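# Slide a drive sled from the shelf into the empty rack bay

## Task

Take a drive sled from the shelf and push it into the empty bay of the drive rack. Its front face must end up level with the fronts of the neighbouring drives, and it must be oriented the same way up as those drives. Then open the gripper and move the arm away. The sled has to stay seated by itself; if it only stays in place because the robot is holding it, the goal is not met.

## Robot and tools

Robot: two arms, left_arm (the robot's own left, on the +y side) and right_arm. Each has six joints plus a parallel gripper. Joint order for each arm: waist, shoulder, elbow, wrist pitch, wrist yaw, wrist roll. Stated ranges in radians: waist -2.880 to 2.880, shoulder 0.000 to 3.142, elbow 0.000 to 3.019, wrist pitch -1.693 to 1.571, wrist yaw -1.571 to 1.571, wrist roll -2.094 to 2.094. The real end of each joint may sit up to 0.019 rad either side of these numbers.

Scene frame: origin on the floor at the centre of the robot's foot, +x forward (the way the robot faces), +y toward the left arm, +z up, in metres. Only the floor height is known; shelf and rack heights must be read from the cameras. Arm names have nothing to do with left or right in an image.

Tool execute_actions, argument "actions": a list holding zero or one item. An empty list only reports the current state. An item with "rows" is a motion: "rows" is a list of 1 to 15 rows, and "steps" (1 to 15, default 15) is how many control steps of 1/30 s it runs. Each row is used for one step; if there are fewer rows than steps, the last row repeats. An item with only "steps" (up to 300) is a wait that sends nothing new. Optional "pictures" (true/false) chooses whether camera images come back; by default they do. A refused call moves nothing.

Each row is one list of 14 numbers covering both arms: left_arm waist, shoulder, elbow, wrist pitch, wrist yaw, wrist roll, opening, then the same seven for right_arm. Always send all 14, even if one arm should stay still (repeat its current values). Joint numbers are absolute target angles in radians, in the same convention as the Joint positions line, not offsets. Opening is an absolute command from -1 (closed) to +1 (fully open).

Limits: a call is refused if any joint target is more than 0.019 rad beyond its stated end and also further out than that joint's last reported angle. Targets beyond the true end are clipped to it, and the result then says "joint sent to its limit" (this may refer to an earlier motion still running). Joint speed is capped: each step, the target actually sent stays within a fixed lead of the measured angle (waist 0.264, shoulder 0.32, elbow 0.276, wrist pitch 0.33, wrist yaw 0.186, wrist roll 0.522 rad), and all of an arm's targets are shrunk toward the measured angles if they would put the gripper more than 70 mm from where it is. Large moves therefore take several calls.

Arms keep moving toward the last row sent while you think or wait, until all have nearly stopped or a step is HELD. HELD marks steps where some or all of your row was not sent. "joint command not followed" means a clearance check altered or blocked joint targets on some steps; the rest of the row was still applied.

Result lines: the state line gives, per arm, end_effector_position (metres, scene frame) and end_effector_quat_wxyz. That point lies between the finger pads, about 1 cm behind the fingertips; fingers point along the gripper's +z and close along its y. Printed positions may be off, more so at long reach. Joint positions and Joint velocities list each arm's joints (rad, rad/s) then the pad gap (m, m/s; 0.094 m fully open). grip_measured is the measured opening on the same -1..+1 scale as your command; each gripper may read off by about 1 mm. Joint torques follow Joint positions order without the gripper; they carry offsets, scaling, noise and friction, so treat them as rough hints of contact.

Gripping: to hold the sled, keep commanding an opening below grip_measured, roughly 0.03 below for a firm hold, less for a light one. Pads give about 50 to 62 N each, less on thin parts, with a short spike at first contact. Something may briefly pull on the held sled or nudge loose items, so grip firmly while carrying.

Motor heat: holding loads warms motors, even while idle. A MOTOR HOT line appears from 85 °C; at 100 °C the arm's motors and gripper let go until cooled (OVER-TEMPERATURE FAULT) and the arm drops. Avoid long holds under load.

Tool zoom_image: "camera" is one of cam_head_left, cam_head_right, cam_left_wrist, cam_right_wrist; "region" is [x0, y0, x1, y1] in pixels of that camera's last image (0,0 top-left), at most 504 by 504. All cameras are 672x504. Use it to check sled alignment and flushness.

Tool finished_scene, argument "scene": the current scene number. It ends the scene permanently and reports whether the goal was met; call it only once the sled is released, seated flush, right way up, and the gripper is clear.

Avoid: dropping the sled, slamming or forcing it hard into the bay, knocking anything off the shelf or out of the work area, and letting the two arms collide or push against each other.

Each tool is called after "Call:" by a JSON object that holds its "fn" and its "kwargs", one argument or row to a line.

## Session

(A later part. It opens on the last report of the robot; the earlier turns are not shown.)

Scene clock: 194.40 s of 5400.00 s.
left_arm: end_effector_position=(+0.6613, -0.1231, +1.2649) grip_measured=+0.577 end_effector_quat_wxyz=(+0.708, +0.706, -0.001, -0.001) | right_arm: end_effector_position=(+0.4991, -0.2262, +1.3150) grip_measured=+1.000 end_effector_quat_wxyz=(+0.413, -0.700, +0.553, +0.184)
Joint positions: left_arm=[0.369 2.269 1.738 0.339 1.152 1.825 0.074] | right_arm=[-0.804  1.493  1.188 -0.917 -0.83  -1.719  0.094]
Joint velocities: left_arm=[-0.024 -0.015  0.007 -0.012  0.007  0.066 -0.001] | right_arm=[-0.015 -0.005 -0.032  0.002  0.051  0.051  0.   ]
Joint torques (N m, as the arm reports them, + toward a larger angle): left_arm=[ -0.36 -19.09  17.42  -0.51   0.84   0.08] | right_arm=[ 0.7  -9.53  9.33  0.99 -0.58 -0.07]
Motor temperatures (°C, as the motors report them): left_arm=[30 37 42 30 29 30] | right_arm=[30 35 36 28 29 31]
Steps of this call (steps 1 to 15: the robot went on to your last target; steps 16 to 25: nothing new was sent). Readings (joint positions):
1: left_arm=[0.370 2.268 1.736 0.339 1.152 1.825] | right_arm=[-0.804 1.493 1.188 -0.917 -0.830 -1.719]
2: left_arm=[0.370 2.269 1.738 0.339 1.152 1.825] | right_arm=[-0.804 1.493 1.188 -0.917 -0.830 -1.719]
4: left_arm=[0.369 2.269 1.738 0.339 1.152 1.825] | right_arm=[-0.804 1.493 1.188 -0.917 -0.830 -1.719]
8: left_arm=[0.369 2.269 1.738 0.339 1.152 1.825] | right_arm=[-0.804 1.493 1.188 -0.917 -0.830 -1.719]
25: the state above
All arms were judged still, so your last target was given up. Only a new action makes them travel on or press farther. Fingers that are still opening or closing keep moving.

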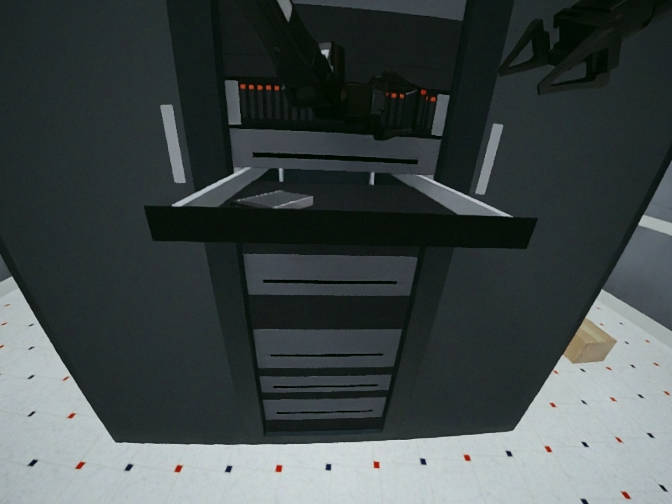

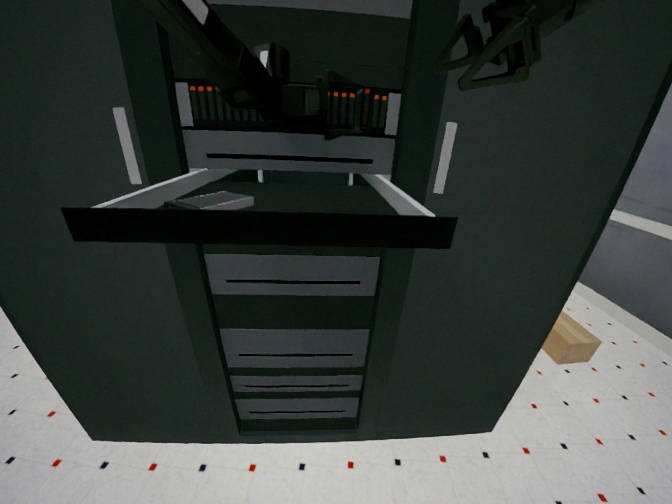

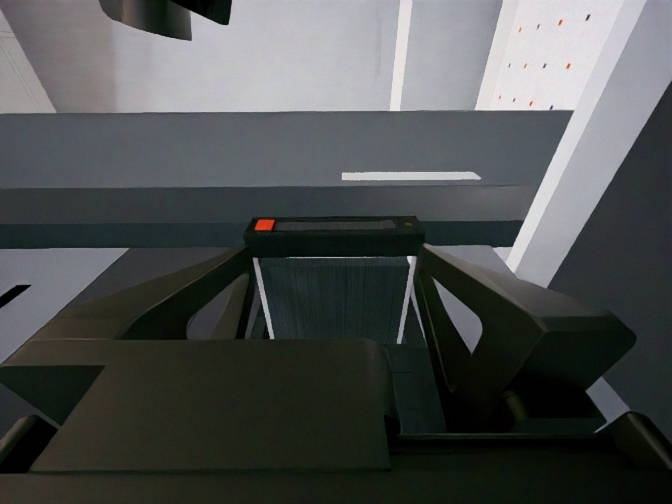

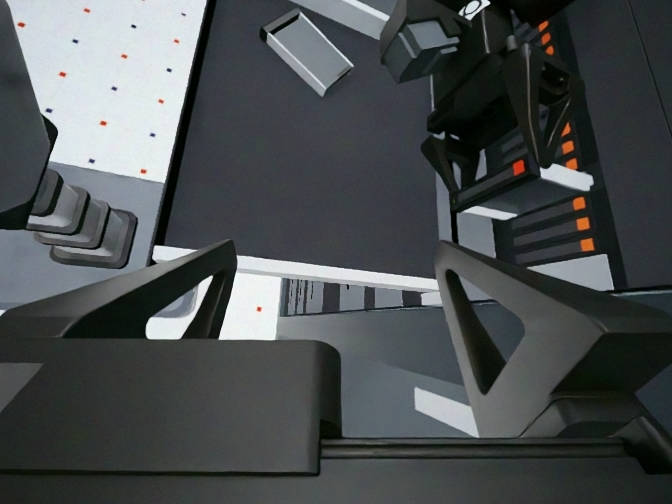

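Call:
{"fn": "execute_actions", "kwargs": {
  "actions": [
    {"rows": [[0.376,2.262,1.78,0.335,1.152,1.843,0.5,-0.8,1.5,1.2,-0.9,-0.83,-1.72,1.0],[0.376,2.262,1.78,0.335,1.152,1.843,0.5,-0.8,1.5,1.2,-0.9,-0.83,-1.72,1.0],[0.376,2.262,1.78,0.335,1.152,1.843,0.5,-0.8,1.5,1.2,-0.9,-0.83,-1.72,1.0],[0.376,2.262,1.78,0.335,1.152,1.843,0.5,-0.8,1.5,1.2,-0.9,-0.83,-1.72,1.0],[0.376,2.262,1.78,0.335,1.152,1.843,0.5,-0.8,1.5,1.2,-0.9,-0.83,-1.72,1.0],[0.376,2.262,1.78,0.335,1.152,1.843,0.5,-0.8,1.5,1.2,-0.9,-0.83,-1.72,1.0],[0.376,2.262,1.78,0.335,1.152,1.843,1.0,-0.8,1.5,1.2,-0.9,-0.83,-1.72,1.0]], "steps": 15}
  ],
  "pictures": false
}}

Call:
{"fn": "execute_actions", "kwargs": {
  "actions": [
    {"steps": 15}
  ]
}}

Scene clock: 196.27 s of 5400.00 s.
left_arm: end_effector_position=(+0.6607, -0.1237, +1.2648) grip_measured=+1.000 end_effector_quat_wxyz=(+0.708, +0.706, -0.002, -0.000) | right_arm: end_effector_position=(+0.4991, -0.2262, +1.3150) grip_measured=+1.000 end_effector_quat_wxyz=(+0.413, -0.700, +0.553, +0.184)
Joint positions: left_arm=[0.368 2.269 1.737 0.341 1.151 1.828 0.094] | right_arm=[-0.804  1.493  1.188 -0.917 -0.83  -1.719  0.094]
Joint velocities: left_arm=[-0.015 -0.015 -0.007 -0.007 -0.051  0.007  0.   ] | right_arm=[-0.005 -0.005  0.017  0.027  0.007  0.007  0.   ]
Joint torques (N m, as the arm reports them, + toward a larger angle): left_arm=[ -0.89 -22.56  10.92   1.34   0.32  -0.04] | right_arm=[ 0.71 -9.54  9.3   1.01 -0.58 -0.07]
Motor temperatures (°C, as the motors report them): left_arm=[30 37 42 30 29 30] | right_arm=[30 35 36 28 29 31]
Steps of this call (steps 1 to 41: nothing new was sent; steps 42 to 56: all 15 steps of this action). Readings (joint positions):
42: left_arm=[0.369 2.269 1.737 0.341 1.151 1.825] | right_arm=[-0.804 1.493 1.188 -0.917 -0.830 -1.719]
43: left_arm=[0.369 2.269 1.737 0.341 1.151 1.825] | right_arm=[-0.804 1.493 1.188 -0.917 -0.830 -1.719]
45: left_arm=[0.369 2.269 1.737 0.341 1.151 1.825] | right_arm=[-0.804 1.493 1.188 -0.917 -0.830 -1.719]
49: left_arm=[0.369 2.269 1.737 0.341 1.151 1.826] | right_arm=[-0.804 1.493 1.188 -0.917 -0.830 -1.719]
56: the state above

Scene clock: 196.77 s of 5400.00 s.
left_arm: end_effector_position=(+0.6607, -0.1237, +1.2648) grip_measured=+1.000 end_effector_quat_wxyz=(+0.708, +0.706, -0.003, -0.000) | right_arm: end_effector_position=(+0.4991, -0.2262, +1.3150) grip_measured=+1.000 end_effector_quat_wxyz=(+0.413, -0.700, +0.553, +0.184)
Joint positions: left_arm=[0.368 2.269 1.737 0.341 1.151 1.828 0.094] | right_arm=[-0.804  1.493  1.188 -0.917 -0.83  -1.719  0.094]
Joint velocities: left_arm=[-0.005 -0.034  0.002 -0.012  0.037  0.037  0.   ] | right_arm=[-0.015 -0.024 -0.002 -0.007  0.051 -0.051  0.   ]
Joint torques (N m, as the arm reports them, + toward a larger angle): left_arm=[ -1.02 -22.47  11.05   1.41   0.35  -0.02] | right_arm=[ 0.66 -9.49  9.32  1.01 -0.58 -0.07]
Motor temperatures (°C, as the motors report them): left_arm=[30 37 42 30 29 30] | right_arm=[30 35 36 28 29 31]
Steps of this call (steps 1 to 15: the robot went on to your last target). Readings (joint positions):
1: left_arm=[0.368 2.269 1.737 0.341 1.151 1.828] | right_arm=[-0.804 1.493 1.188 -0.917 -0.830 -1.719]
2: left_arm=[0.368 2.269 1.737 0.341 1.151 1.828] | right_arm=[-0.804 1.493 1.188 -0.917 -0.830 -1.719]
4: left_arm=[0.368 2.269 1.737 0.341 1.151 1.828] | right_arm=[-0.804 1.493 1.188 -0.917 -0.830 -1.719]
8: left_arm=[0.368 2.269 1.737 0.341 1.151 1.828] | right_arm=[-0.804 1.493 1.188 -0.917 -0.830 -1.719]
15: the state above
All arms were judged still, so your last target was given up. Only a new action makes them travel on or press farther. Fingers that are still opening or closing keep moving.

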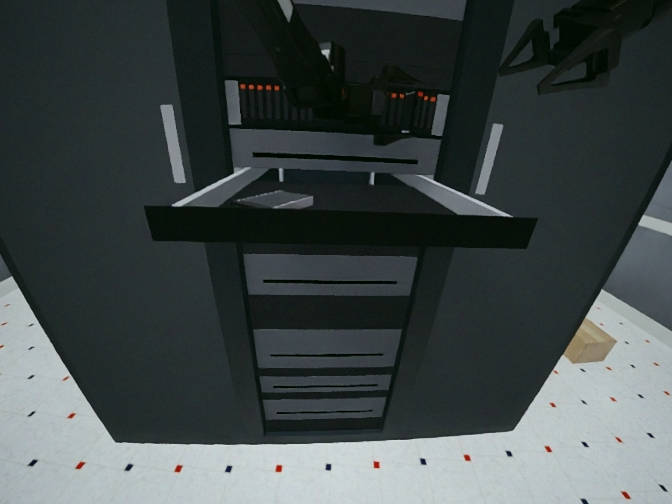

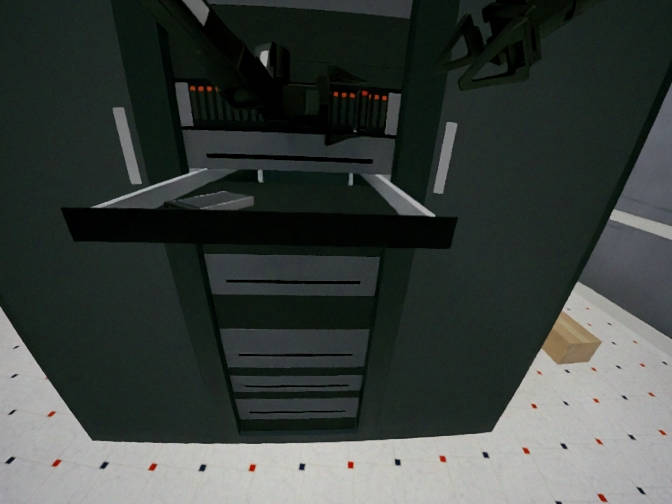

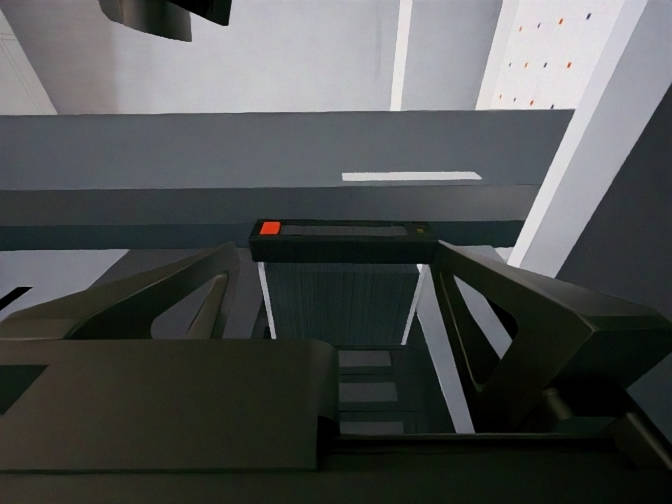

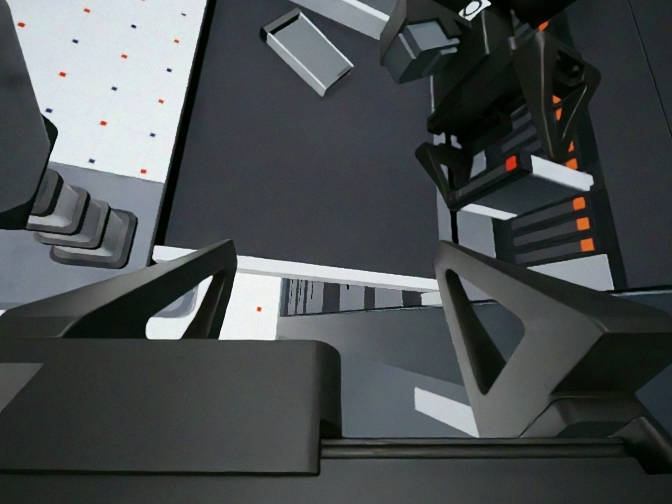

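Call:
{"fn": "execute_actions", "kwargs": {
  "actions": [
    {"rows": [[0.359,2.236,1.75,0.376,1.148,1.826,1.0,-0.8,1.5,1.2,-0.9,-0.83,-1.72,1.0],[0.3567,2.2279,1.7326,0.3863,1.1452,1.8241,1.0,-0.8,1.5,1.2,-0.9,-0.83,-1.72,1.0],[0.3544,2.2197,1.7153,0.3966,1.1424,1.8223,1.0,-0.8,1.5,1.2,-0.9,-0.83,-1.72,1.0],[0.3521,2.2116,1.6979,0.4069,1.1396,1.8204,1.0,-0.8,1.5,1.2,-0.9,-0.83,-1.72,1.0],[0.3499,2.2034,1.6806,0.4171,1.1369,1.8186,1.0,-0.8,1.5,1.2,-0.9,-0.83,-1.72,1.0],[0.3476,2.1953,1.6632,0.4274,1.1341,1.8167,1.0,-0.8,1.5,1.2,-0.9,-0.83,-1.72,1.0],[0.3453,2.1871,1.6459,0.4377,1.1313,1.8149,1.0,-0.8,1.5,1.2,-0.9,-0.83,-1.72,1.0],[0.343,2.179,1.6285,0.448,1.1285,1.813,1.0,-0.8,1.5,1.2,-0.9,-0.83,-1.72,1.0],[0.3407,2.1709,1.6111,0.4583,1.1257,1.8111,1.0,-0.8,1.5,1.2,-0.9,-0.83,-1.72,1.0],[0.3384,2.1627,1.5938,0.4686,1.1229,1.8093,1.0,-0.8,1.5,1.2,-0.9,-0.83,-1.72,1.0],[0.3361,2.1546,1.5764,0.4789,1.1201,1.8074,1.0,-0.8,1.5,1.2,-0.9,-0.83,-1.72,1.0],[0.3339,2.1464,1.5591,0.4891,1.1174,1.8056,1.0,-0.8,1.5,1.2,-0.9,-0.83,-1.72,1.0],[0.3316,2.1383,1.5417,0.4994,1.1146,1.8037,1.0,-0.8,1.5,1.2,-0.9,-0.83,-1.72,1.0],[0.3293,2.1301,1.5244,0.5097,1.1118,1.8019,1.0,-0.8,1.5,1.2,-0.9,-0.83,-1.72,1.0],[0.327,2.122,1.507,0.52,1.109,1.80,1.0,-0.8,1.5,1.2,-0.9,-0.83,-1.72,1.0]], "steps": 15}
  ],
  "pictures": false
}}

Call:
{"fn": "execute_actions", "kwargs": {
  "actions": [
    {"steps": 20}
  ]
}}

Scene clock: 203.70 s of 5400.00 s.
left_arm: end_effector_position=(+0.6132, -0.1182, +1.2703) grip_measured=+1.000 end_effector_quat_wxyz=(+0.710, +0.704, -0.005, +0.013) | right_arm: end_effector_position=(+0.4991, -0.2262, +1.3150) grip_measured=+1.000 end_effector_quat_wxyz=(+0.413, -0.700, +0.553, +0.184)
Joint positions: left_arm=[0.345 2.163 1.533 0.47  1.115 1.822 0.094] | right_arm=[-0.804  1.493  1.188 -0.917 -0.83  -1.719  0.094]
Joint velocities: left_arm=[-0.103 -0.249 -0.496  0.31  -0.125 -0.066  0.   ] | right_arm=[-0.005  0.005  0.012 -0.002 -0.051  0.007  0.   ]
Joint torques (N m, as the arm reports them, + toward a larger angle): left_arm=[ -1.69 -21.78   7.72   2.6    0.16  -0.27] | right_arm=[ 0.7  -9.56  9.31  1.   -0.57 -0.07]
Motor temperatures (°C, as the motors report them): left_arm=[30 38 42 30 29 30] | right_arm=[30 35 36 28 29 31]
Steps of this call (steps 1 to 90: nothing new was sent; then 3.43 s passed at rest; steps 91 to 105: all 15 steps of this action). Readings (joint positions):
91: left_arm=[0.367 2.269 1.737 0.343 1.151 1.828] | right_arm=[-0.804 1.493 1.188 -0.917 -0.830 -1.719]
92: left_arm=[0.367 2.269 1.736 0.346 1.149 1.828] | right_arm=[-0.804 1.493 1.188 -0.917 -0.830 -1.719]
94: left_arm=[0.367 2.261 1.720 0.361 1.144 1.828] | right_arm=[-0.804 1.493 1.188 -0.917 -0.830 -1.719]
98: left_arm=[0.364 2.226 1.653 0.398 1.134 1.828] | right_arm=[-0.804 1.493 1.188 -0.917 -0.830 -1.719]
105: the state above

Scene clock: 204.37 s of 5400.00 s.
left_arm: end_effector_position=(+0.5990, -0.1243, +1.2721) grip_measured=+1.000 end_effector_quat_wxyz=(+0.711, +0.703, -0.010, +0.009) | right_arm: end_effector_position=(+0.4991, -0.2262, +1.3150) grip_measured=+1.000 end_effector_quat_wxyz=(+0.413, -0.700, +0.553, +0.184)
Joint positions: left_arm=[0.329 2.147 1.501 0.49  1.113 1.816 0.094] | right_arm=[-0.804  1.493  1.188 -0.917 -0.83  -1.719  0.094]
Joint velocities: left_arm=[-0.015 -0.015  0.022  0.012 -0.081  0.022  0.   ] | right_arm=[-0.015 -0.005  0.002  0.007  0.051 -0.037  0.   ]
Joint torques (N m, as the arm reports them, + toward a larger angle): left_arm=[ -0.5  -22.27   7.94   2.92   0.11  -0.25] | right_arm=[ 0.68 -9.46  9.32  1.02 -0.58 -0.07]
Motor temperatures (°C, as the motors report them): left_arm=[30 38 42 30 29 30] | right_arm=[30 35 36 28 29 31]
Steps of this call (steps 1 to 20: the robot went on to your last target). Readings (joint positions):
1: left_arm=[0.342 2.155 1.517 0.478 1.115 1.821] | right_arm=[-0.804 1.493 1.188 -0.917 -0.830 -1.719]
2: left_arm=[0.339 2.150 1.507 0.483 1.115 1.820] | right_arm=[-0.804 1.493 1.188 -0.917 -0.830 -1.719]
4: left_arm=[0.333 2.147 1.501 0.488 1.114 1.818] | right_arm=[-0.804 1.493 1.188 -0.917 -0.830 -1.719]
8: left_arm=[0.329 2.147 1.501 0.490 1.113 1.817] | right_arm=[-0.804 1.493 1.188 -0.917 -0.830 -1.719]
20: the state above

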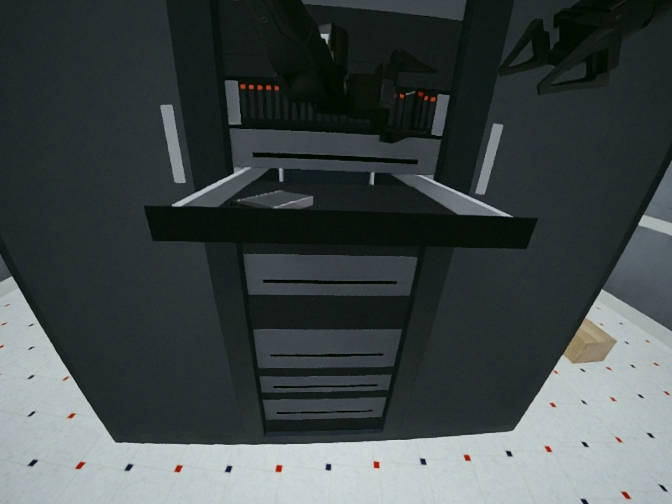

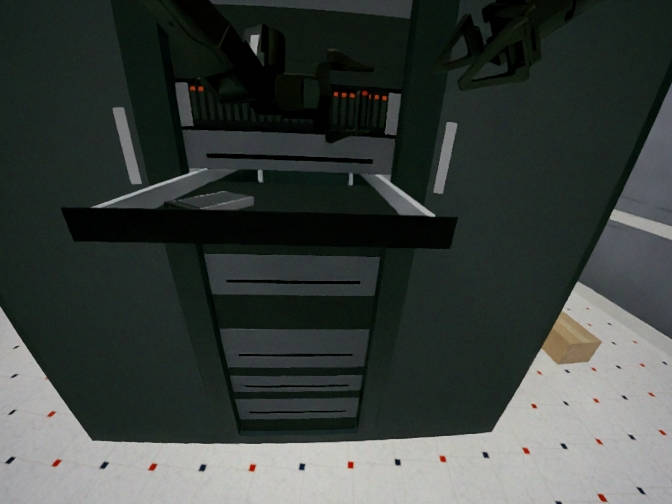

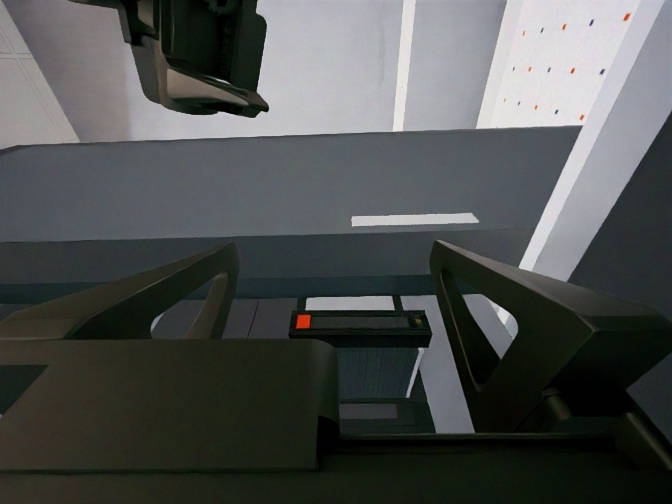

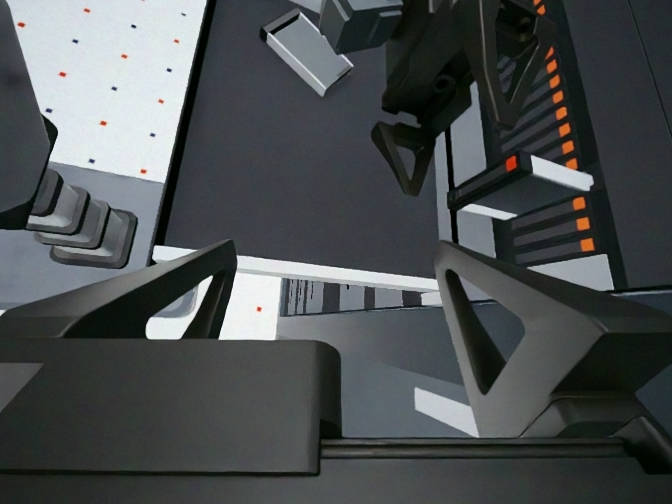

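Call:
{"fn": "execute_actions", "kwargs": {
  "actions": [
    {"rows": [[0.3216,2.1184,1.4967,0.532,1.0774,1.7955,0.5,-0.8,1.5,1.2,-0.9,-0.83,-1.72,1.0],[0.3161,2.1149,1.4863,0.544,1.0459,1.791,0.0,-0.8,1.5,1.2,-0.9,-0.83,-1.72,1.0],[0.3107,2.1113,1.476,0.556,1.0143,1.7865,-0.5,-0.8,1.5,1.2,-0.9,-0.83,-1.72,1.0],[0.3053,2.1077,1.4657,0.568,0.9827,1.782,-1,-0.8,1.5,1.2,-0.9,-0.83,-1.72,1.0],[0.2998,2.1042,1.4553,0.58,0.9512,1.7775,-1,-0.8,1.5,1.2,-0.9,-0.83,-1.72,1.0],[0.2944,2.1006,1.445,0.592,0.9196,1.773,-1,-0.8,1.5,1.2,-0.9,-0.83,-1.72,1.0],[0.289,2.097,1.4347,0.604,0.888,1.7685,-1,-0.8,1.5,1.2,-0.9,-0.83,-1.72,1.0],[0.2835,2.0935,1.4243,0.616,0.8565,1.764,-1,-0.8,1.5,1.2,-0.9,-0.83,-1.72,1.0],[0.2781,2.0899,1.414,0.628,0.8249,1.7595,-1,-0.8,1.5,1.2,-0.9,-0.83,-1.72,1.0],[0.2727,2.0863,1.4037,0.64,0.7933,1.755,-1,-0.8,1.5,1.2,-0.9,-0.83,-1.72,1.0],[0.2672,2.0828,1.3933,0.652,0.7618,1.7505,-1,-0.8,1.5,1.2,-0.9,-0.83,-1.72,1.0],[0.2618,2.0792,1.383,0.664,0.7302,1.746,-1,-0.8,1.5,1.2,-0.9,-0.83,-1.72,1.0],[0.2564,2.0756,1.3727,0.676,0.6986,1.7415,-1,-0.8,1.5,1.2,-0.9,-0.83,-1.72,1.0],[0.2509,2.0721,1.3623,0.688,0.6671,1.737,-1,-0.8,1.5,1.2,-0.9,-0.83,-1.72,1.0],[0.2455,2.0685,1.352,0.70,0.6355,1.7325,-1,-0.8,1.5,1.2,-0.9,-0.83,-1.72,1.0]], "steps": 15}
  ],
  "pictures": false
}}

Call:
{"fn": "execute_actions", "kwargs": {
  "actions": [
    {"rows": [[0.2401,2.0649,1.3417,0.712,0.6039,1.728,-1,-0.8,1.5,1.2,-0.9,-0.83,-1.72,1.0],[0.2346,2.0614,1.3313,0.724,0.5724,1.7235,-1,-0.8,1.5,1.2,-0.9,-0.83,-1.72,1.0],[0.2292,2.0578,1.321,0.736,0.5408,1.719,-1,-0.8,1.5,1.2,-0.9,-0.83,-1.72,1.0],[0.2238,2.0542,1.3107,0.748,0.5092,1.7145,-1,-0.8,1.5,1.2,-0.9,-0.83,-1.72,1.0],[0.2183,2.0507,1.3003,0.76,0.4777,1.71,-1,-0.8,1.5,1.2,-0.9,-0.83,-1.72,1.0],[0.2129,2.0471,1.29,0.772,0.4461,1.7055,-1,-0.8,1.5,1.2,-0.9,-0.83,-1.72,1.0],[0.2075,2.0435,1.2797,0.784,0.4145,1.701,-1,-0.8,1.5,1.2,-0.9,-0.83,-1.72,1.0],[0.202,2.04,1.2693,0.796,0.383,1.6965,-1,-0.8,1.5,1.2,-0.9,-0.83,-1.72,1.0],[0.1966,2.0364,1.259,0.808,0.3514,1.692,-1,-0.8,1.5,1.2,-0.9,-0.83,-1.72,1.0],[0.1912,2.0328,1.2487,0.82,0.3198,1.6875,-1,-0.8,1.5,1.2,-0.9,-0.83,-1.72,1.0],[0.1857,2.0293,1.2383,0.832,0.2883,1.683,-1,-0.8,1.5,1.2,-0.9,-0.83,-1.72,1.0],[0.1803,2.0257,1.228,0.844,0.2567,1.6785,-1,-0.8,1.5,1.2,-0.9,-0.83,-1.72,1.0],[0.1749,2.0221,1.2177,0.856,0.2251,1.674,-1,-0.8,1.5,1.2,-0.9,-0.83,-1.72,1.0],[0.1694,2.0186,1.2073,0.868,0.1936,1.6695,-1,-0.8,1.5,1.2,-0.9,-0.83,-1.72,1.0],[0.164,2.015,1.197,0.88,0.162,1.665,-1,-0.8,1.5,1.2,-0.9,-0.83,-1.72,1.0]], "steps": 15}
  ],
  "pictures": false
}}

Call:
{"fn": "execute_actions", "kwargs": {
  "actions": [
    {"steps": 25}
  ]
}}

Scene clock: 213.40 s of 5400.00 s.
left_arm: end_effector_position=(+0.6139, -0.1318, +1.2579) grip_measured=-0.990 end_effector_quat_wxyz=(+0.681, +0.707, +0.125, +0.144) | right_arm: end_effector_position=(+0.4991, -0.2262, +1.3150) grip_measured=+1.000 end_effector_quat_wxyz=(+0.413, -0.700, +0.553, +0.184)
Joint positions: left_arm=[0.268 2.105 1.365 0.644 0.667 1.767 0.   ] | right_arm=[-0.804  1.493  1.188 -0.917 -0.83  -1.719  0.094]
Joint velocities: left_arm=[-0.249 -0.112 -0.286  0.364 -0.842 -0.227  0.   ] | right_arm=[-0.005  0.005 -0.007  0.012  0.037  0.051  0.   ]
Joint torques (N m, as the arm reports them, + toward a larger angle): left_arm=[ -2.15 -21.3    7.58   3.05   0.26  -0.27] | right_arm=[ 0.69 -9.49  9.34  1.   -0.57 -0.07]
Motor temperatures (°C, as the motors report them): left_arm=[30 38 40 30 29 30] | right_arm=[30 35 36 28 29 31]
Steps of this call (steps 1 to 15: the robot went on to your last target; steps 16 to 90: nothing new was sent; then 5.53 s passed at rest; steps 91 to 105: all 15 steps of this action). Readings (joint positions):
91: left_arm=[0.329 2.146 1.499 0.493 1.098 1.815] | right_arm=[-0.804 1.493 1.188 -0.917 -0.830 -1.719]
92: left_arm=[0.329 2.145 1.496 0.499 1.073 1.813] | right_arm=[-0.804 1.493 1.188 -0.917 -0.830 -1.719]
94: left_arm=[0.328 2.141 1.481 0.517 1.013 1.809] | right_arm=[-0.804 1.493 1.188 -0.917 -0.830 -1.719]
98: left_arm=[0.317 2.128 1.438 0.562 0.887 1.796] | right_arm=[-0.804 1.493 1.188 -0.917 -0.830 -1.719]
105: the state above

Scene clock: 213.90 s of 5400.00 s.
left_arm: end_effector_position=(+0.6079, -0.1146, +1.2620) grip_measured=-0.990 end_effector_quat_wxyz=(+0.648, +0.660, +0.266, +0.272) | right_arm: end_effector_position=(+0.4991, -0.2262, +1.3150) grip_measured=+1.000 end_effector_quat_wxyz=(+0.413, -0.700, +0.553, +0.184)
Joint positions: left_arm=[0.186 2.047 1.211 0.823 0.193 1.7   0.   ] | right_arm=[-0.804  1.493  1.188 -0.917 -0.83  -1.719  0.094]
Joint velocities: left_arm=[-0.151 -0.112 -0.291  0.369 -0.857 -0.11  -0.001] | right_arm=[-0.015  0.005 -0.007 -0.022 -0.051 -0.022  0.   ]
Joint torques (N m, as the arm reports them, + toward a larger angle): left_arm=[ -1.65 -20.39   7.07   3.14   0.17  -0.31] | right_arm=[ 0.68 -9.55  9.32  1.01 -0.57 -0.07]
Motor temperatures (°C, as the motors report them): left_arm=[30 38 40 30 29 30] | right_arm=[30 35 36 28 29 31]
Steps of this call (steps 1 to 15: all 15 steps of this action). Readings (joint positions):
1: left_arm=[0.260 2.101 1.355 0.656 0.635 1.762] | right_arm=[-0.804 1.493 1.188 -0.917 -0.830 -1.719]
2: left_arm=[0.253 2.097 1.345 0.668 0.604 1.758] | right_arm=[-0.804 1.493 1.188 -0.917 -0.830 -1.719]
4: left_arm=[0.239 2.089 1.324 0.692 0.541 1.749] | right_arm=[-0.804 1.493 1.188 -0.917 -0.830 -1.719]
8: left_arm=[0.216 2.073 1.283 0.740 0.415 1.731] | right_arm=[-0.804 1.493 1.188 -0.917 -0.830 -1.719]
15: the state above

Scene clock: 214.73 s of 5400.00 s.
left_arm: end_effector_position=(+0.5983, -0.1185, +1.2641) grip_measured=-0.990 end_effector_quat_wxyz=(+0.652, +0.653, +0.273, +0.271) | right_arm: end_effector_position=(+0.4991, -0.2262, +1.3150) grip_measured=+1.000 end_effector_quat_wxyz=(+0.413, -0.700, +0.553, +0.184)
Joint positions: left_arm=[0.168 2.04  1.191 0.847 0.166 1.681 0.   ] | right_arm=[-0.804  1.493  1.188 -0.917 -0.83  -1.719  0.094]
Joint velocities: left_arm=[ 0.005 -0.015 -0.012 -0.007 -0.037 -0.051 -0.   ] | right_arm=[-0.015 -0.015 -0.007 -0.012 -0.022 -0.037  0.   ]
Joint torques (N m, as the arm reports them, + toward a larger angle): left_arm=[ -1.27 -19.89   7.25   3.34   0.02  -0.29] | right_arm=[ 0.7  -9.57  9.32  0.99 -0.58 -0.08]
Motor temperatures (°C, as the motors report them): left_arm=[30 38 40 30 29 30] | right_arm=[30 35 36 28 29 31]
Steps of this call (steps 1 to 25: the robot went on to your last target). Readings (joint positions):
1: left_arm=[0.182 2.044 1.202 0.833 0.176 1.696] | right_arm=[-0.804 1.493 1.188 -0.917 -0.830 -1.719]
2: left_arm=[0.178 2.042 1.196 0.839 0.170 1.693] | right_arm=[-0.804 1.493 1.188 -0.917 -0.830 -1.719]
4: left_arm=[0.172 2.040 1.191 0.845 0.167 1.688] | right_arm=[-0.804 1.493 1.188 -0.917 -0.830 -1.719]
8: left_arm=[0.168 2.040 1.191 0.847 0.167 1.684] | right_arm=[-0.804 1.493 1.188 -0.917 -0.830 -1.719]
25: the state above

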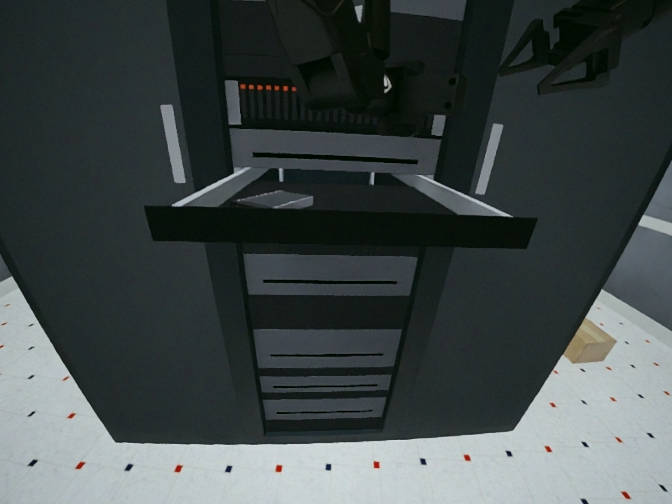

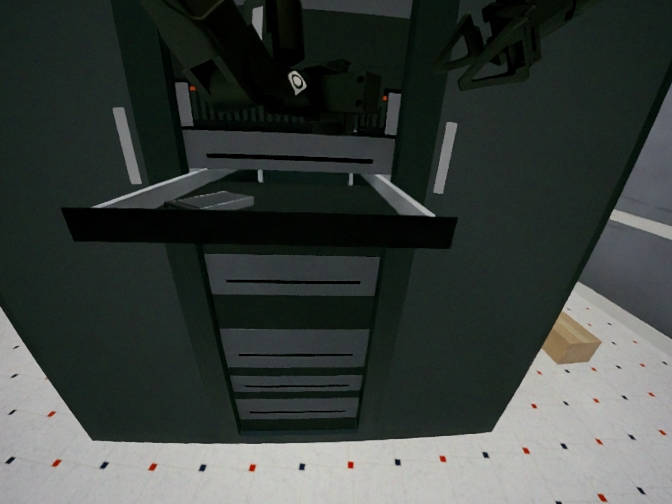

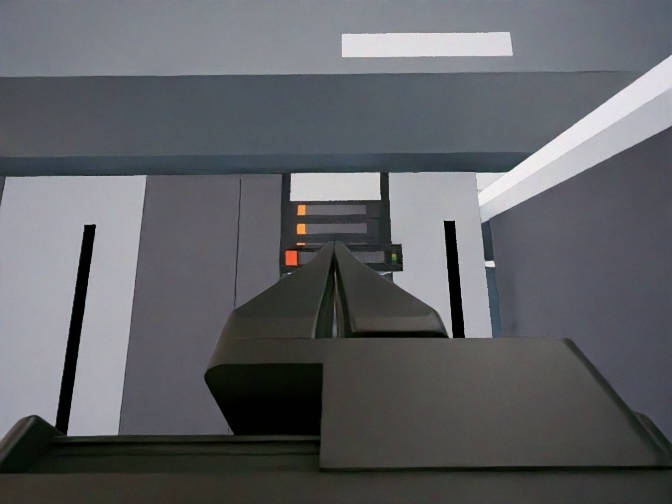

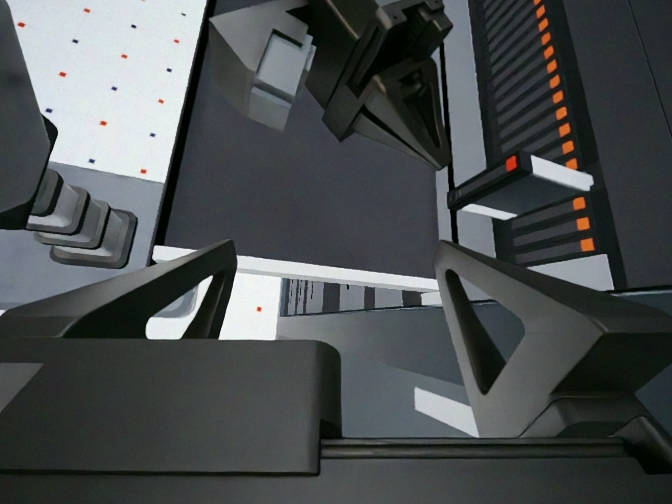

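Call:
{"fn": "execute_actions", "kwargs": {
  "actions": [
    {"rows": [[0.174,2.04,1.235,0.835,0.17,1.68,-1,-0.8,1.5,1.2,-0.9,-0.83,-1.72,1.0],[0.177,2.0423,1.2405,0.8323,0.1727,1.68,-1,-0.8,1.5,1.2,-0.9,-0.83,-1.72,1.0],[0.18,2.0445,1.2459,0.8295,0.1755,1.68,-1,-0.8,1.5,1.2,-0.9,-0.83,-1.72,1.0],[0.183,2.0468,1.2514,0.8268,0.1782,1.68,-1,-0.8,1.5,1.2,-0.9,-0.83,-1.72,1.0],[0.186,2.0491,1.2568,0.8241,0.1809,1.68,-1,-0.8,1.5,1.2,-0.9,-0.83,-1.72,1.0],[0.189,2.0514,1.2623,0.8214,0.1836,1.68,-1,-0.8,1.5,1.2,-0.9,-0.83,-1.72,1.0],[0.192,2.0536,1.2677,0.8186,0.1864,1.68,-1,-0.8,1.5,1.2,-0.9,-0.83,-1.72,1.0],[0.194,2.0559,1.2732,0.8159,0.1891,1.68,-1,-0.8,1.5,1.2,-0.9,-0.83,-1.72,1.0],[0.196,2.0582,1.2786,0.8132,0.1918,1.68,-1,-0.8,1.5,1.2,-0.9,-0.83,-1.72,1.0],[0.198,2.0605,1.2841,0.8105,0.1945,1.68,-1,-0.8,1.5,1.2,-0.9,-0.83,-1.72,1.0],[0.2,2.0627,1.2895,0.8077,0.1973,1.68,-1,-0.8,1.5,1.2,-0.9,-0.83,-1.72,1.0],[0.201,2.065,1.295,0.805,0.20,1.68,-1,-0.8,1.5,1.2,-0.9,-0.83,-1.72,1.0]], "steps": 15}
  ],
  "pictures": false
}}

Call:
{"fn": "execute_actions", "kwargs": {
  "actions": [
    {"steps": 22}
  ]
}}

Call:
{"fn": "zoom_image", "kwargs": {
  "camera": "cam_right_wrist",
  "region": [400, 100, 620, 260]
}}

Scene clock: 219.37 s of 5400.00 s.
left_arm: end_effector_position=(+0.6220, -0.1138, +1.2760) grip_measured=-0.990 end_effector_quat_wxyz=(+0.659, +0.646, +0.269, +0.276) | right_arm: end_effector_position=(+0.4991, -0.2262, +1.3150) grip_measured=+1.000 end_effector_quat_wxyz=(+0.413, -0.700, +0.553, +0.184)
Joint positions: left_arm=[0.195 2.054 1.25  0.825 0.195 1.681 0.   ] | right_arm=[-0.804  1.493  1.188 -0.917 -0.83  -1.719  0.094]
Joint velocities: left_arm=[ 0.044  0.005  0.042 -0.027  0.051 -0.051 -0.001] | right_arm=[ 0.005  0.005  0.002  0.012  0.007 -0.095  0.   ]
Joint torques (N m, as the arm reports them, + toward a larger angle): left_arm=[ -0.71 -17.43   9.9    1.4    0.38  -0.14] | right_arm=[ 0.68 -9.52  9.32  1.01 -0.58 -0.07]
Motor temperatures (°C, as the motors report them): left_arm=[30 38 39 31 29 30] | right_arm=[30 35 36 28 29 31]
Steps of this call (steps 1 to 15: the robot went on to your last target; steps 16 to 90: nothing new was sent; then 1.13 s passed at rest; steps 91 to 105: all 15 steps of this action). Readings (joint positions):
91: left_arm=[0.168 2.040 1.191 0.847 0.166 1.681] | right_arm=[-0.804 1.493 1.188 -0.917 -0.830 -1.719]
92: left_arm=[0.168 2.040 1.191 0.847 0.167 1.681] | right_arm=[-0.804 1.493 1.188 -0.917 -0.830 -1.719]
94: left_arm=[0.169 2.041 1.193 0.847 0.172 1.681] | right_arm=[-0.804 1.493 1.188 -0.917 -0.830 -1.719]
98: left_arm=[0.175 2.044 1.212 0.839 0.183 1.681] | right_arm=[-0.804 1.493 1.188 -0.917 -0.830 -1.719]
105: the state above

Scene clock: 220.10 s of 5400.00 s.
left_arm: end_effector_position=(+0.6234, -0.1123, +1.2740) grip_measured=-0.990 end_effector_quat_wxyz=(+0.658, +0.647, +0.270, +0.276) | right_arm: end_effector_position=(+0.4991, -0.2262, +1.3150) grip_measured=+1.000 end_effector_quat_wxyz=(+0.413, -0.700, +0.553, +0.184)
Joint positions: left_arm=[0.198 2.056 1.25  0.823 0.196 1.681 0.   ] | right_arm=[-0.804  1.493  1.188 -0.917 -0.83  -1.719  0.094]
Joint velocities: left_arm=[-0.005 -0.005  0.002 -0.007  0.037 -0.037 -0.001] | right_arm=[-0.005  0.005  0.002 -0.007 -0.037  0.081  0.   ]
Joint torques (N m, as the arm reports them, + toward a larger angle): left_arm=[ -0.77 -18.16  10.16   1.27   0.37  -0.15] | right_arm=[ 0.68 -9.55  9.31  0.99 -0.58 -0.08]
Motor temperatures (°C, as the motors report them): left_arm=[30 38 39 31 29 30] | right_arm=[30 35 36 28 29 31]
Steps of this call (steps 1 to 15: the robot went on to your last target; steps 16 to 22: nothing new was sent). Readings (joint positions):
1: left_arm=[0.197 2.054 1.250 0.825 0.195 1.681] | right_arm=[-0.804 1.493 1.188 -0.917 -0.830 -1.719]
2: left_arm=[0.198 2.054 1.250 0.824 0.195 1.681] | right_arm=[-0.804 1.493 1.188 -0.917 -0.830 -1.719]
4: left_arm=[0.198 2.054 1.250 0.824 0.195 1.681] | right_arm=[-0.804 1.493 1.188 -0.917 -0.830 -1.719]
8: left_arm=[0.198 2.055 1.250 0.823 0.196 1.681] | right_arm=[-0.804 1.493 1.188 -0.917 -0.830 -1.719]
22: the state above
All arms were judged still, so your last target was given up. Only a new action makes them travel on or press farther. Fingers that are still opening or closing keep moving.

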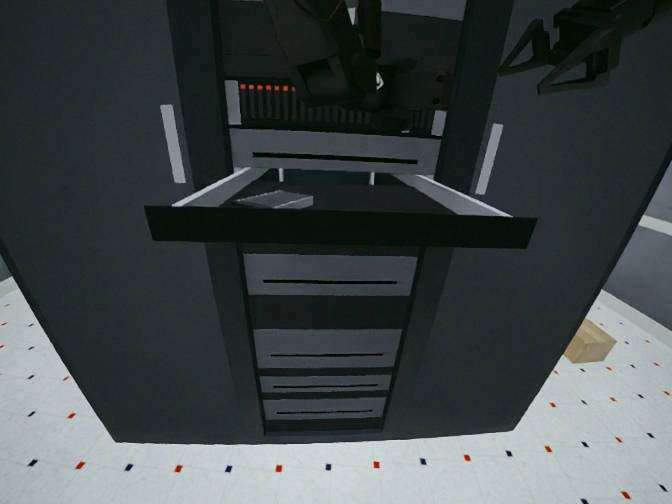

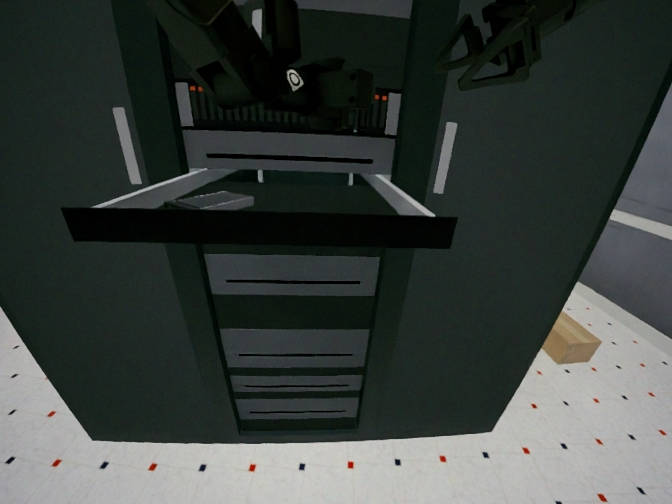

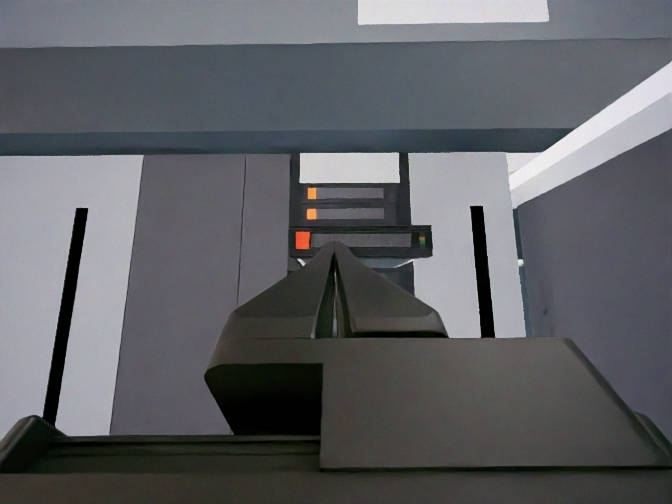

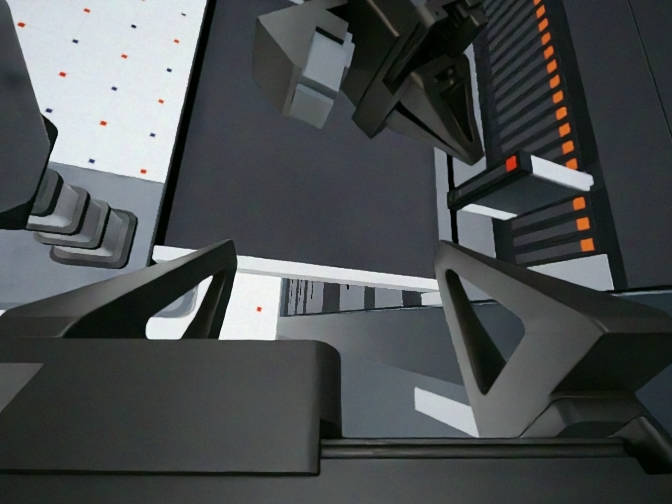

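Region (400, 100, 620, 260) of cam_right_wrist's 672x504 image, scaled by 2.291, with more detail than that image has; it fills the top 367 rows of this view, and the rest is white.

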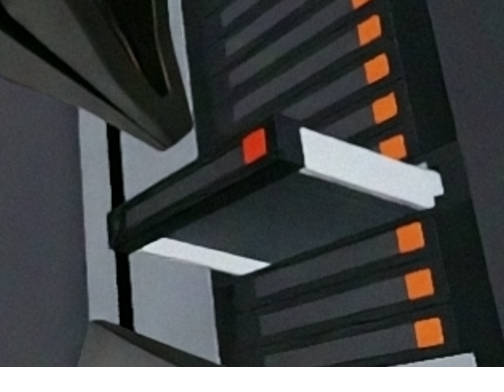

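Call:
{"fn": "execute_actions", "kwargs": {
  "actions": [
    {"rows": [[0.2,2.07,1.298,0.803,0.20,1.68,-1,-0.8,1.5,1.2,-0.9,-0.83,-1.72,1.0],[0.2,2.075,1.301,0.801,0.20,1.68,-1,-0.8,1.5,1.2,-0.9,-0.83,-1.72,1.0],[0.2,2.08,1.304,0.799,0.20,1.68,-1,-0.8,1.5,1.2,-0.9,-0.83,-1.72,1.0],[0.2,2.084,1.307,0.797,0.20,1.68,-1,-0.8,1.5,1.2,-0.9,-0.83,-1.72,1.0],[0.2,2.087,1.31,0.795,0.20,1.68,-1,-0.8,1.5,1.2,-0.9,-0.83,-1.72,1.0]], "steps": 15}
  ],
  "pictures": false
}}

Call:
{"fn": "execute_actions", "kwargs": {
  "actions": [
    {"rows": [[0.2013,2.0893,1.3149,0.7924,0.2014,1.68,-1,-0.8,1.5,1.2,-0.9,-0.83,-1.72,1.0],[0.2027,2.0915,1.3199,0.7898,0.2028,1.68,-1,-0.8,1.5,1.2,-0.9,-0.83,-1.72,1.0],[0.204,2.0938,1.3248,0.7872,0.2042,1.68,-1,-0.8,1.5,1.2,-0.9,-0.83,-1.72,1.0],[0.2053,2.0961,1.3297,0.7846,0.2056,1.68,-1,-0.8,1.5,1.2,-0.9,-0.83,-1.72,1.0],[0.2067,2.0983,1.3347,0.782,0.207,1.68,-1,-0.8,1.5,1.2,-0.9,-0.83,-1.72,1.0],[0.208,2.1006,1.3396,0.7794,0.2084,1.68,-1,-0.8,1.5,1.2,-0.9,-0.83,-1.72,1.0],[0.2093,2.1029,1.3445,0.7768,0.2098,1.68,-1,-0.8,1.5,1.2,-0.9,-0.83,-1.72,1.0],[0.2107,2.1051,1.3495,0.7742,0.2112,1.68,-1,-0.8,1.5,1.2,-0.9,-0.83,-1.72,1.0],[0.212,2.1074,1.3544,0.7716,0.2126,1.68,-1,-0.8,1.5,1.2,-0.9,-0.83,-1.72,1.0],[0.2133,2.1097,1.3593,0.769,0.214,1.68,-1,-0.8,1.5,1.2,-0.9,-0.83,-1.72,1.0],[0.2147,2.1119,1.3643,0.7664,0.2154,1.68,-1,-0.8,1.5,1.2,-0.9,-0.83,-1.72,1.0],[0.216,2.1142,1.3692,0.7638,0.2168,1.68,-1,-0.8,1.5,1.2,-0.9,-0.83,-1.72,1.0],[0.2173,2.1165,1.3741,0.7612,0.2182,1.68,-1,-0.8,1.5,1.2,-0.9,-0.83,-1.72,1.0],[0.2187,2.1187,1.3791,0.7586,0.2196,1.68,-1,-0.8,1.5,1.2,-0.9,-0.83,-1.72,1.0],[0.22,2.121,1.384,0.756,0.221,1.68,-1,-0.8,1.5,1.2,-0.9,-0.83,-1.72,1.0]], "steps": 15}
  ],
  "pictures": false
}}

Call:
{"fn": "execute_actions", "kwargs": {
  "actions": [
    {"steps": 22}
  ]
}}

Call:
{"fn": "zoom_image", "kwargs": {
  "camera": "cam_right_wrist",
  "region": [400, 100, 620, 260]
}}

Scene clock: 224.80 s of 5400.00 s.
left_arm: end_effector_position=(+0.6255, -0.1160, +1.2572) grip_measured=-0.990 end_effector_quat_wxyz=(+0.650, +0.655, +0.275, +0.270) | right_arm: end_effector_position=(+0.4991, -0.2262, +1.3150) grip_measured=+1.000 end_effector_quat_wxyz=(+0.413, -0.700, +0.553, +0.184)
Joint positions: left_arm=[0.198 2.083 1.263 0.812 0.196 1.681 0.   ] | right_arm=[-0.804  1.493  1.188 -0.917 -0.83  -1.719  0.094]
Joint velocities: left_arm=[-0.005 -0.015  0.007  0.012 -0.022 -0.022  0.001] | right_arm=[-0.015 -0.005  0.012 -0.012  0.037  0.007  0.   ]
Joint torques (N m, as the arm reports them, + toward a larger angle): left_arm=[ -1.22 -18.46  10.07   1.5    0.4   -0.14] | right_arm=[ 0.71 -9.49  9.31  0.97 -0.58 -0.07]
Motor temperatures (°C, as the motors report them): left_arm=[30 38 39 30 29 30] | right_arm=[30 35 36 28 29 31]
Steps of this call (steps 1 to 90: nothing new was sent; then 1.20 s passed at rest; steps 91 to 105: all 15 steps of this action). Readings (joint positions):
91: left_arm=[0.198 2.056 1.250 0.823 0.196 1.681] | right_arm=[-0.804 1.493 1.188 -0.917 -0.830 -1.719]
92: left_arm=[0.198 2.057 1.251 0.823 0.196 1.681] | right_arm=[-0.804 1.493 1.188 -0.917 -0.830 -1.719]
94: left_arm=[0.198 2.061 1.255 0.821 0.196 1.681] | right_arm=[-0.804 1.493 1.188 -0.917 -0.830 -1.719]
98: left_arm=[0.198 2.076 1.263 0.815 0.196 1.681] | right_arm=[-0.804 1.493 1.188 -0.917 -0.830 -1.719]
105: the state above

Scene clock: 225.30 s of 5400.00 s.
left_arm: end_effector_position=(+0.6396, -0.1250, +1.2635) grip_measured=-0.990 end_effector_quat_wxyz=(+0.656, +0.654, +0.267, +0.266) | right_arm: end_effector_position=(+0.4991, -0.2262, +1.3150) grip_measured=+1.000 end_effector_quat_wxyz=(+0.413, -0.700, +0.553, +0.184)
Joint positions: left_arm=[0.203 2.105 1.324 0.781 0.218 1.681 0.   ] | right_arm=[-0.804  1.493  1.188 -0.917 -0.83  -1.719  0.094]
Joint velocities: left_arm=[ 0.015  0.054  0.115 -0.081  0.051 -0.037 -0.001] | right_arm=[-0.005 -0.015 -0.002  0.027  0.051  0.007  0.   ]
Joint torques (N m, as the arm reports them, + toward a larger angle): left_arm=[  0.07 -18.58  10.67   1.38   0.28  -0.14] | right_arm=[ 0.69 -9.53  9.31  1.   -0.58 -0.07]
Motor temperatures (°C, as the motors report them): left_arm=[30 38 40 30 29 30] | right_arm=[30 35 36 28 29 31]
Steps of this call (steps 1 to 15: all 15 steps of this action). Readings (joint positions):
1: left_arm=[0.198 2.083 1.263 0.812 0.197 1.681] | right_arm=[-0.804 1.493 1.188 -0.917 -0.830 -1.719]
2: left_arm=[0.198 2.083 1.264 0.811 0.197 1.681] | right_arm=[-0.804 1.493 1.188 -0.917 -0.830 -1.719]
4: left_arm=[0.198 2.085 1.270 0.807 0.200 1.681] | right_arm=[-0.804 1.493 1.188 -0.917 -0.830 -1.719]
8: left_arm=[0.198 2.091 1.291 0.798 0.206 1.681] | right_arm=[-0.804 1.493 1.188 -0.917 -0.830 -1.719]
15: the state above

Scene clock: 226.03 s of 5400.00 s.
left_arm: end_effector_position=(+0.6440, -0.1234, +1.2622) grip_measured=-0.990 end_effector_quat_wxyz=(+0.654, +0.654, +0.269, +0.267) | right_arm: end_effector_position=(+0.4991, -0.2262, +1.3150) grip_measured=+1.000 end_effector_quat_wxyz=(+0.413, -0.700, +0.553, +0.184)
Joint positions: left_arm=[0.208 2.111 1.334 0.775 0.219 1.681 0.   ] | right_arm=[-0.804  1.493  1.188 -0.917 -0.83  -1.719  0.094]
Joint velocities: left_arm=[ 0.005 -0.015 -0.007  0.007  0.022 -0.066  0.   ] | right_arm=[-0.005 -0.005 -0.012 -0.007 -0.007 -0.051  0.   ]
Joint torques (N m, as the arm reports them, + toward a larger angle): left_arm=[ -0.61 -18.27  10.78   1.46   0.29  -0.13] | right_arm=[ 0.61 -9.51  9.34  0.99 -0.58 -0.08]
Motor temperatures (°C, as the motors report them): left_arm=[30 38 40 30 29 30] | right_arm=[30 35 36 28 29 31]
Steps of this call (steps 1 to 15: the robot went on to your last target; steps 16 to 22: nothing new was sent). Readings (joint positions):
1: left_arm=[0.203 2.108 1.328 0.778 0.219 1.681] | right_arm=[-0.804 1.493 1.188 -0.917 -0.830 -1.719]
2: left_arm=[0.204 2.109 1.331 0.777 0.219 1.681] | right_arm=[-0.804 1.493 1.188 -0.917 -0.830 -1.719]
4: left_arm=[0.206 2.111 1.334 0.776 0.219 1.681] | right_arm=[-0.804 1.493 1.188 -0.917 -0.830 -1.719]
8: left_arm=[0.208 2.111 1.334 0.775 0.219 1.681] | right_arm=[-0.804 1.493 1.188 -0.917 -0.830 -1.719]
22: the state above
All arms were judged still, so your last target was given up. Only a new action makes them travel on or press farther. Fingers that are still opening or closing keep moving.

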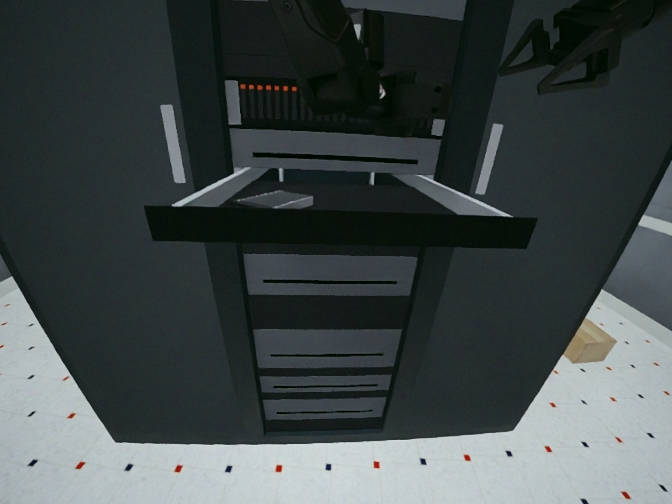

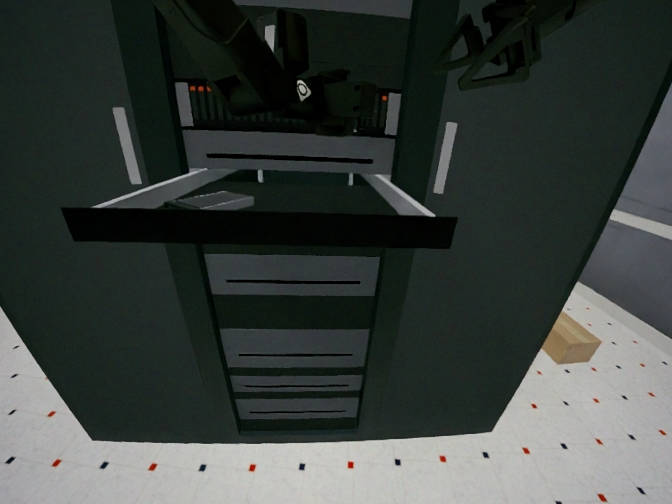

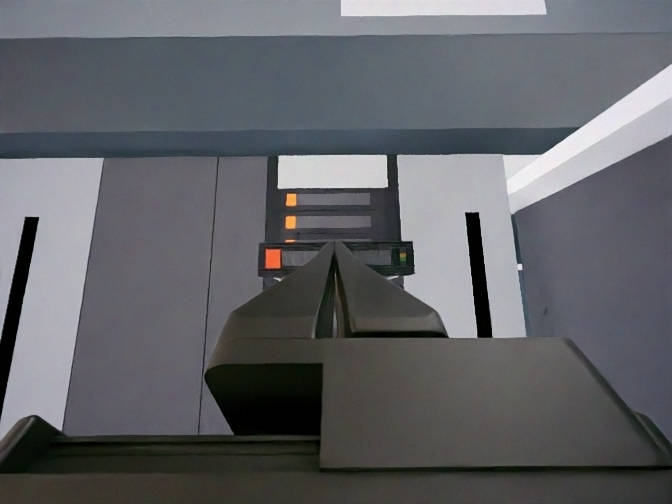

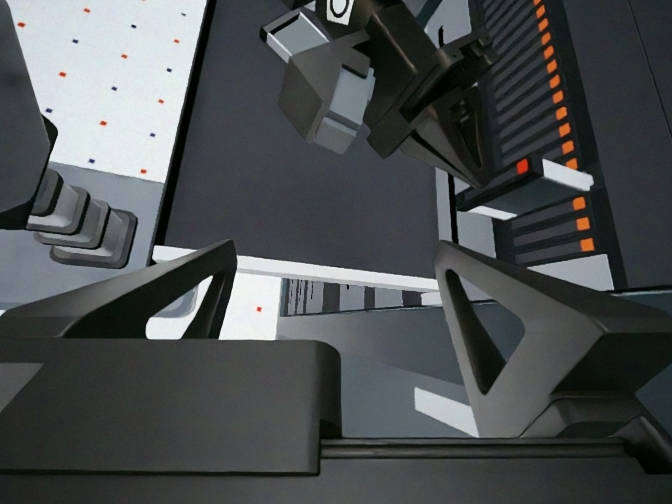

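Region (400, 100, 620, 260) of cam_right_wrist's 672x504 image, scaled by 2.291, with more detail than that image has; it fills the top 367 rows of this view, and the rest is white.

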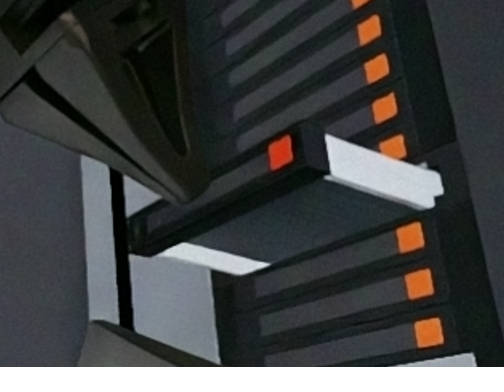

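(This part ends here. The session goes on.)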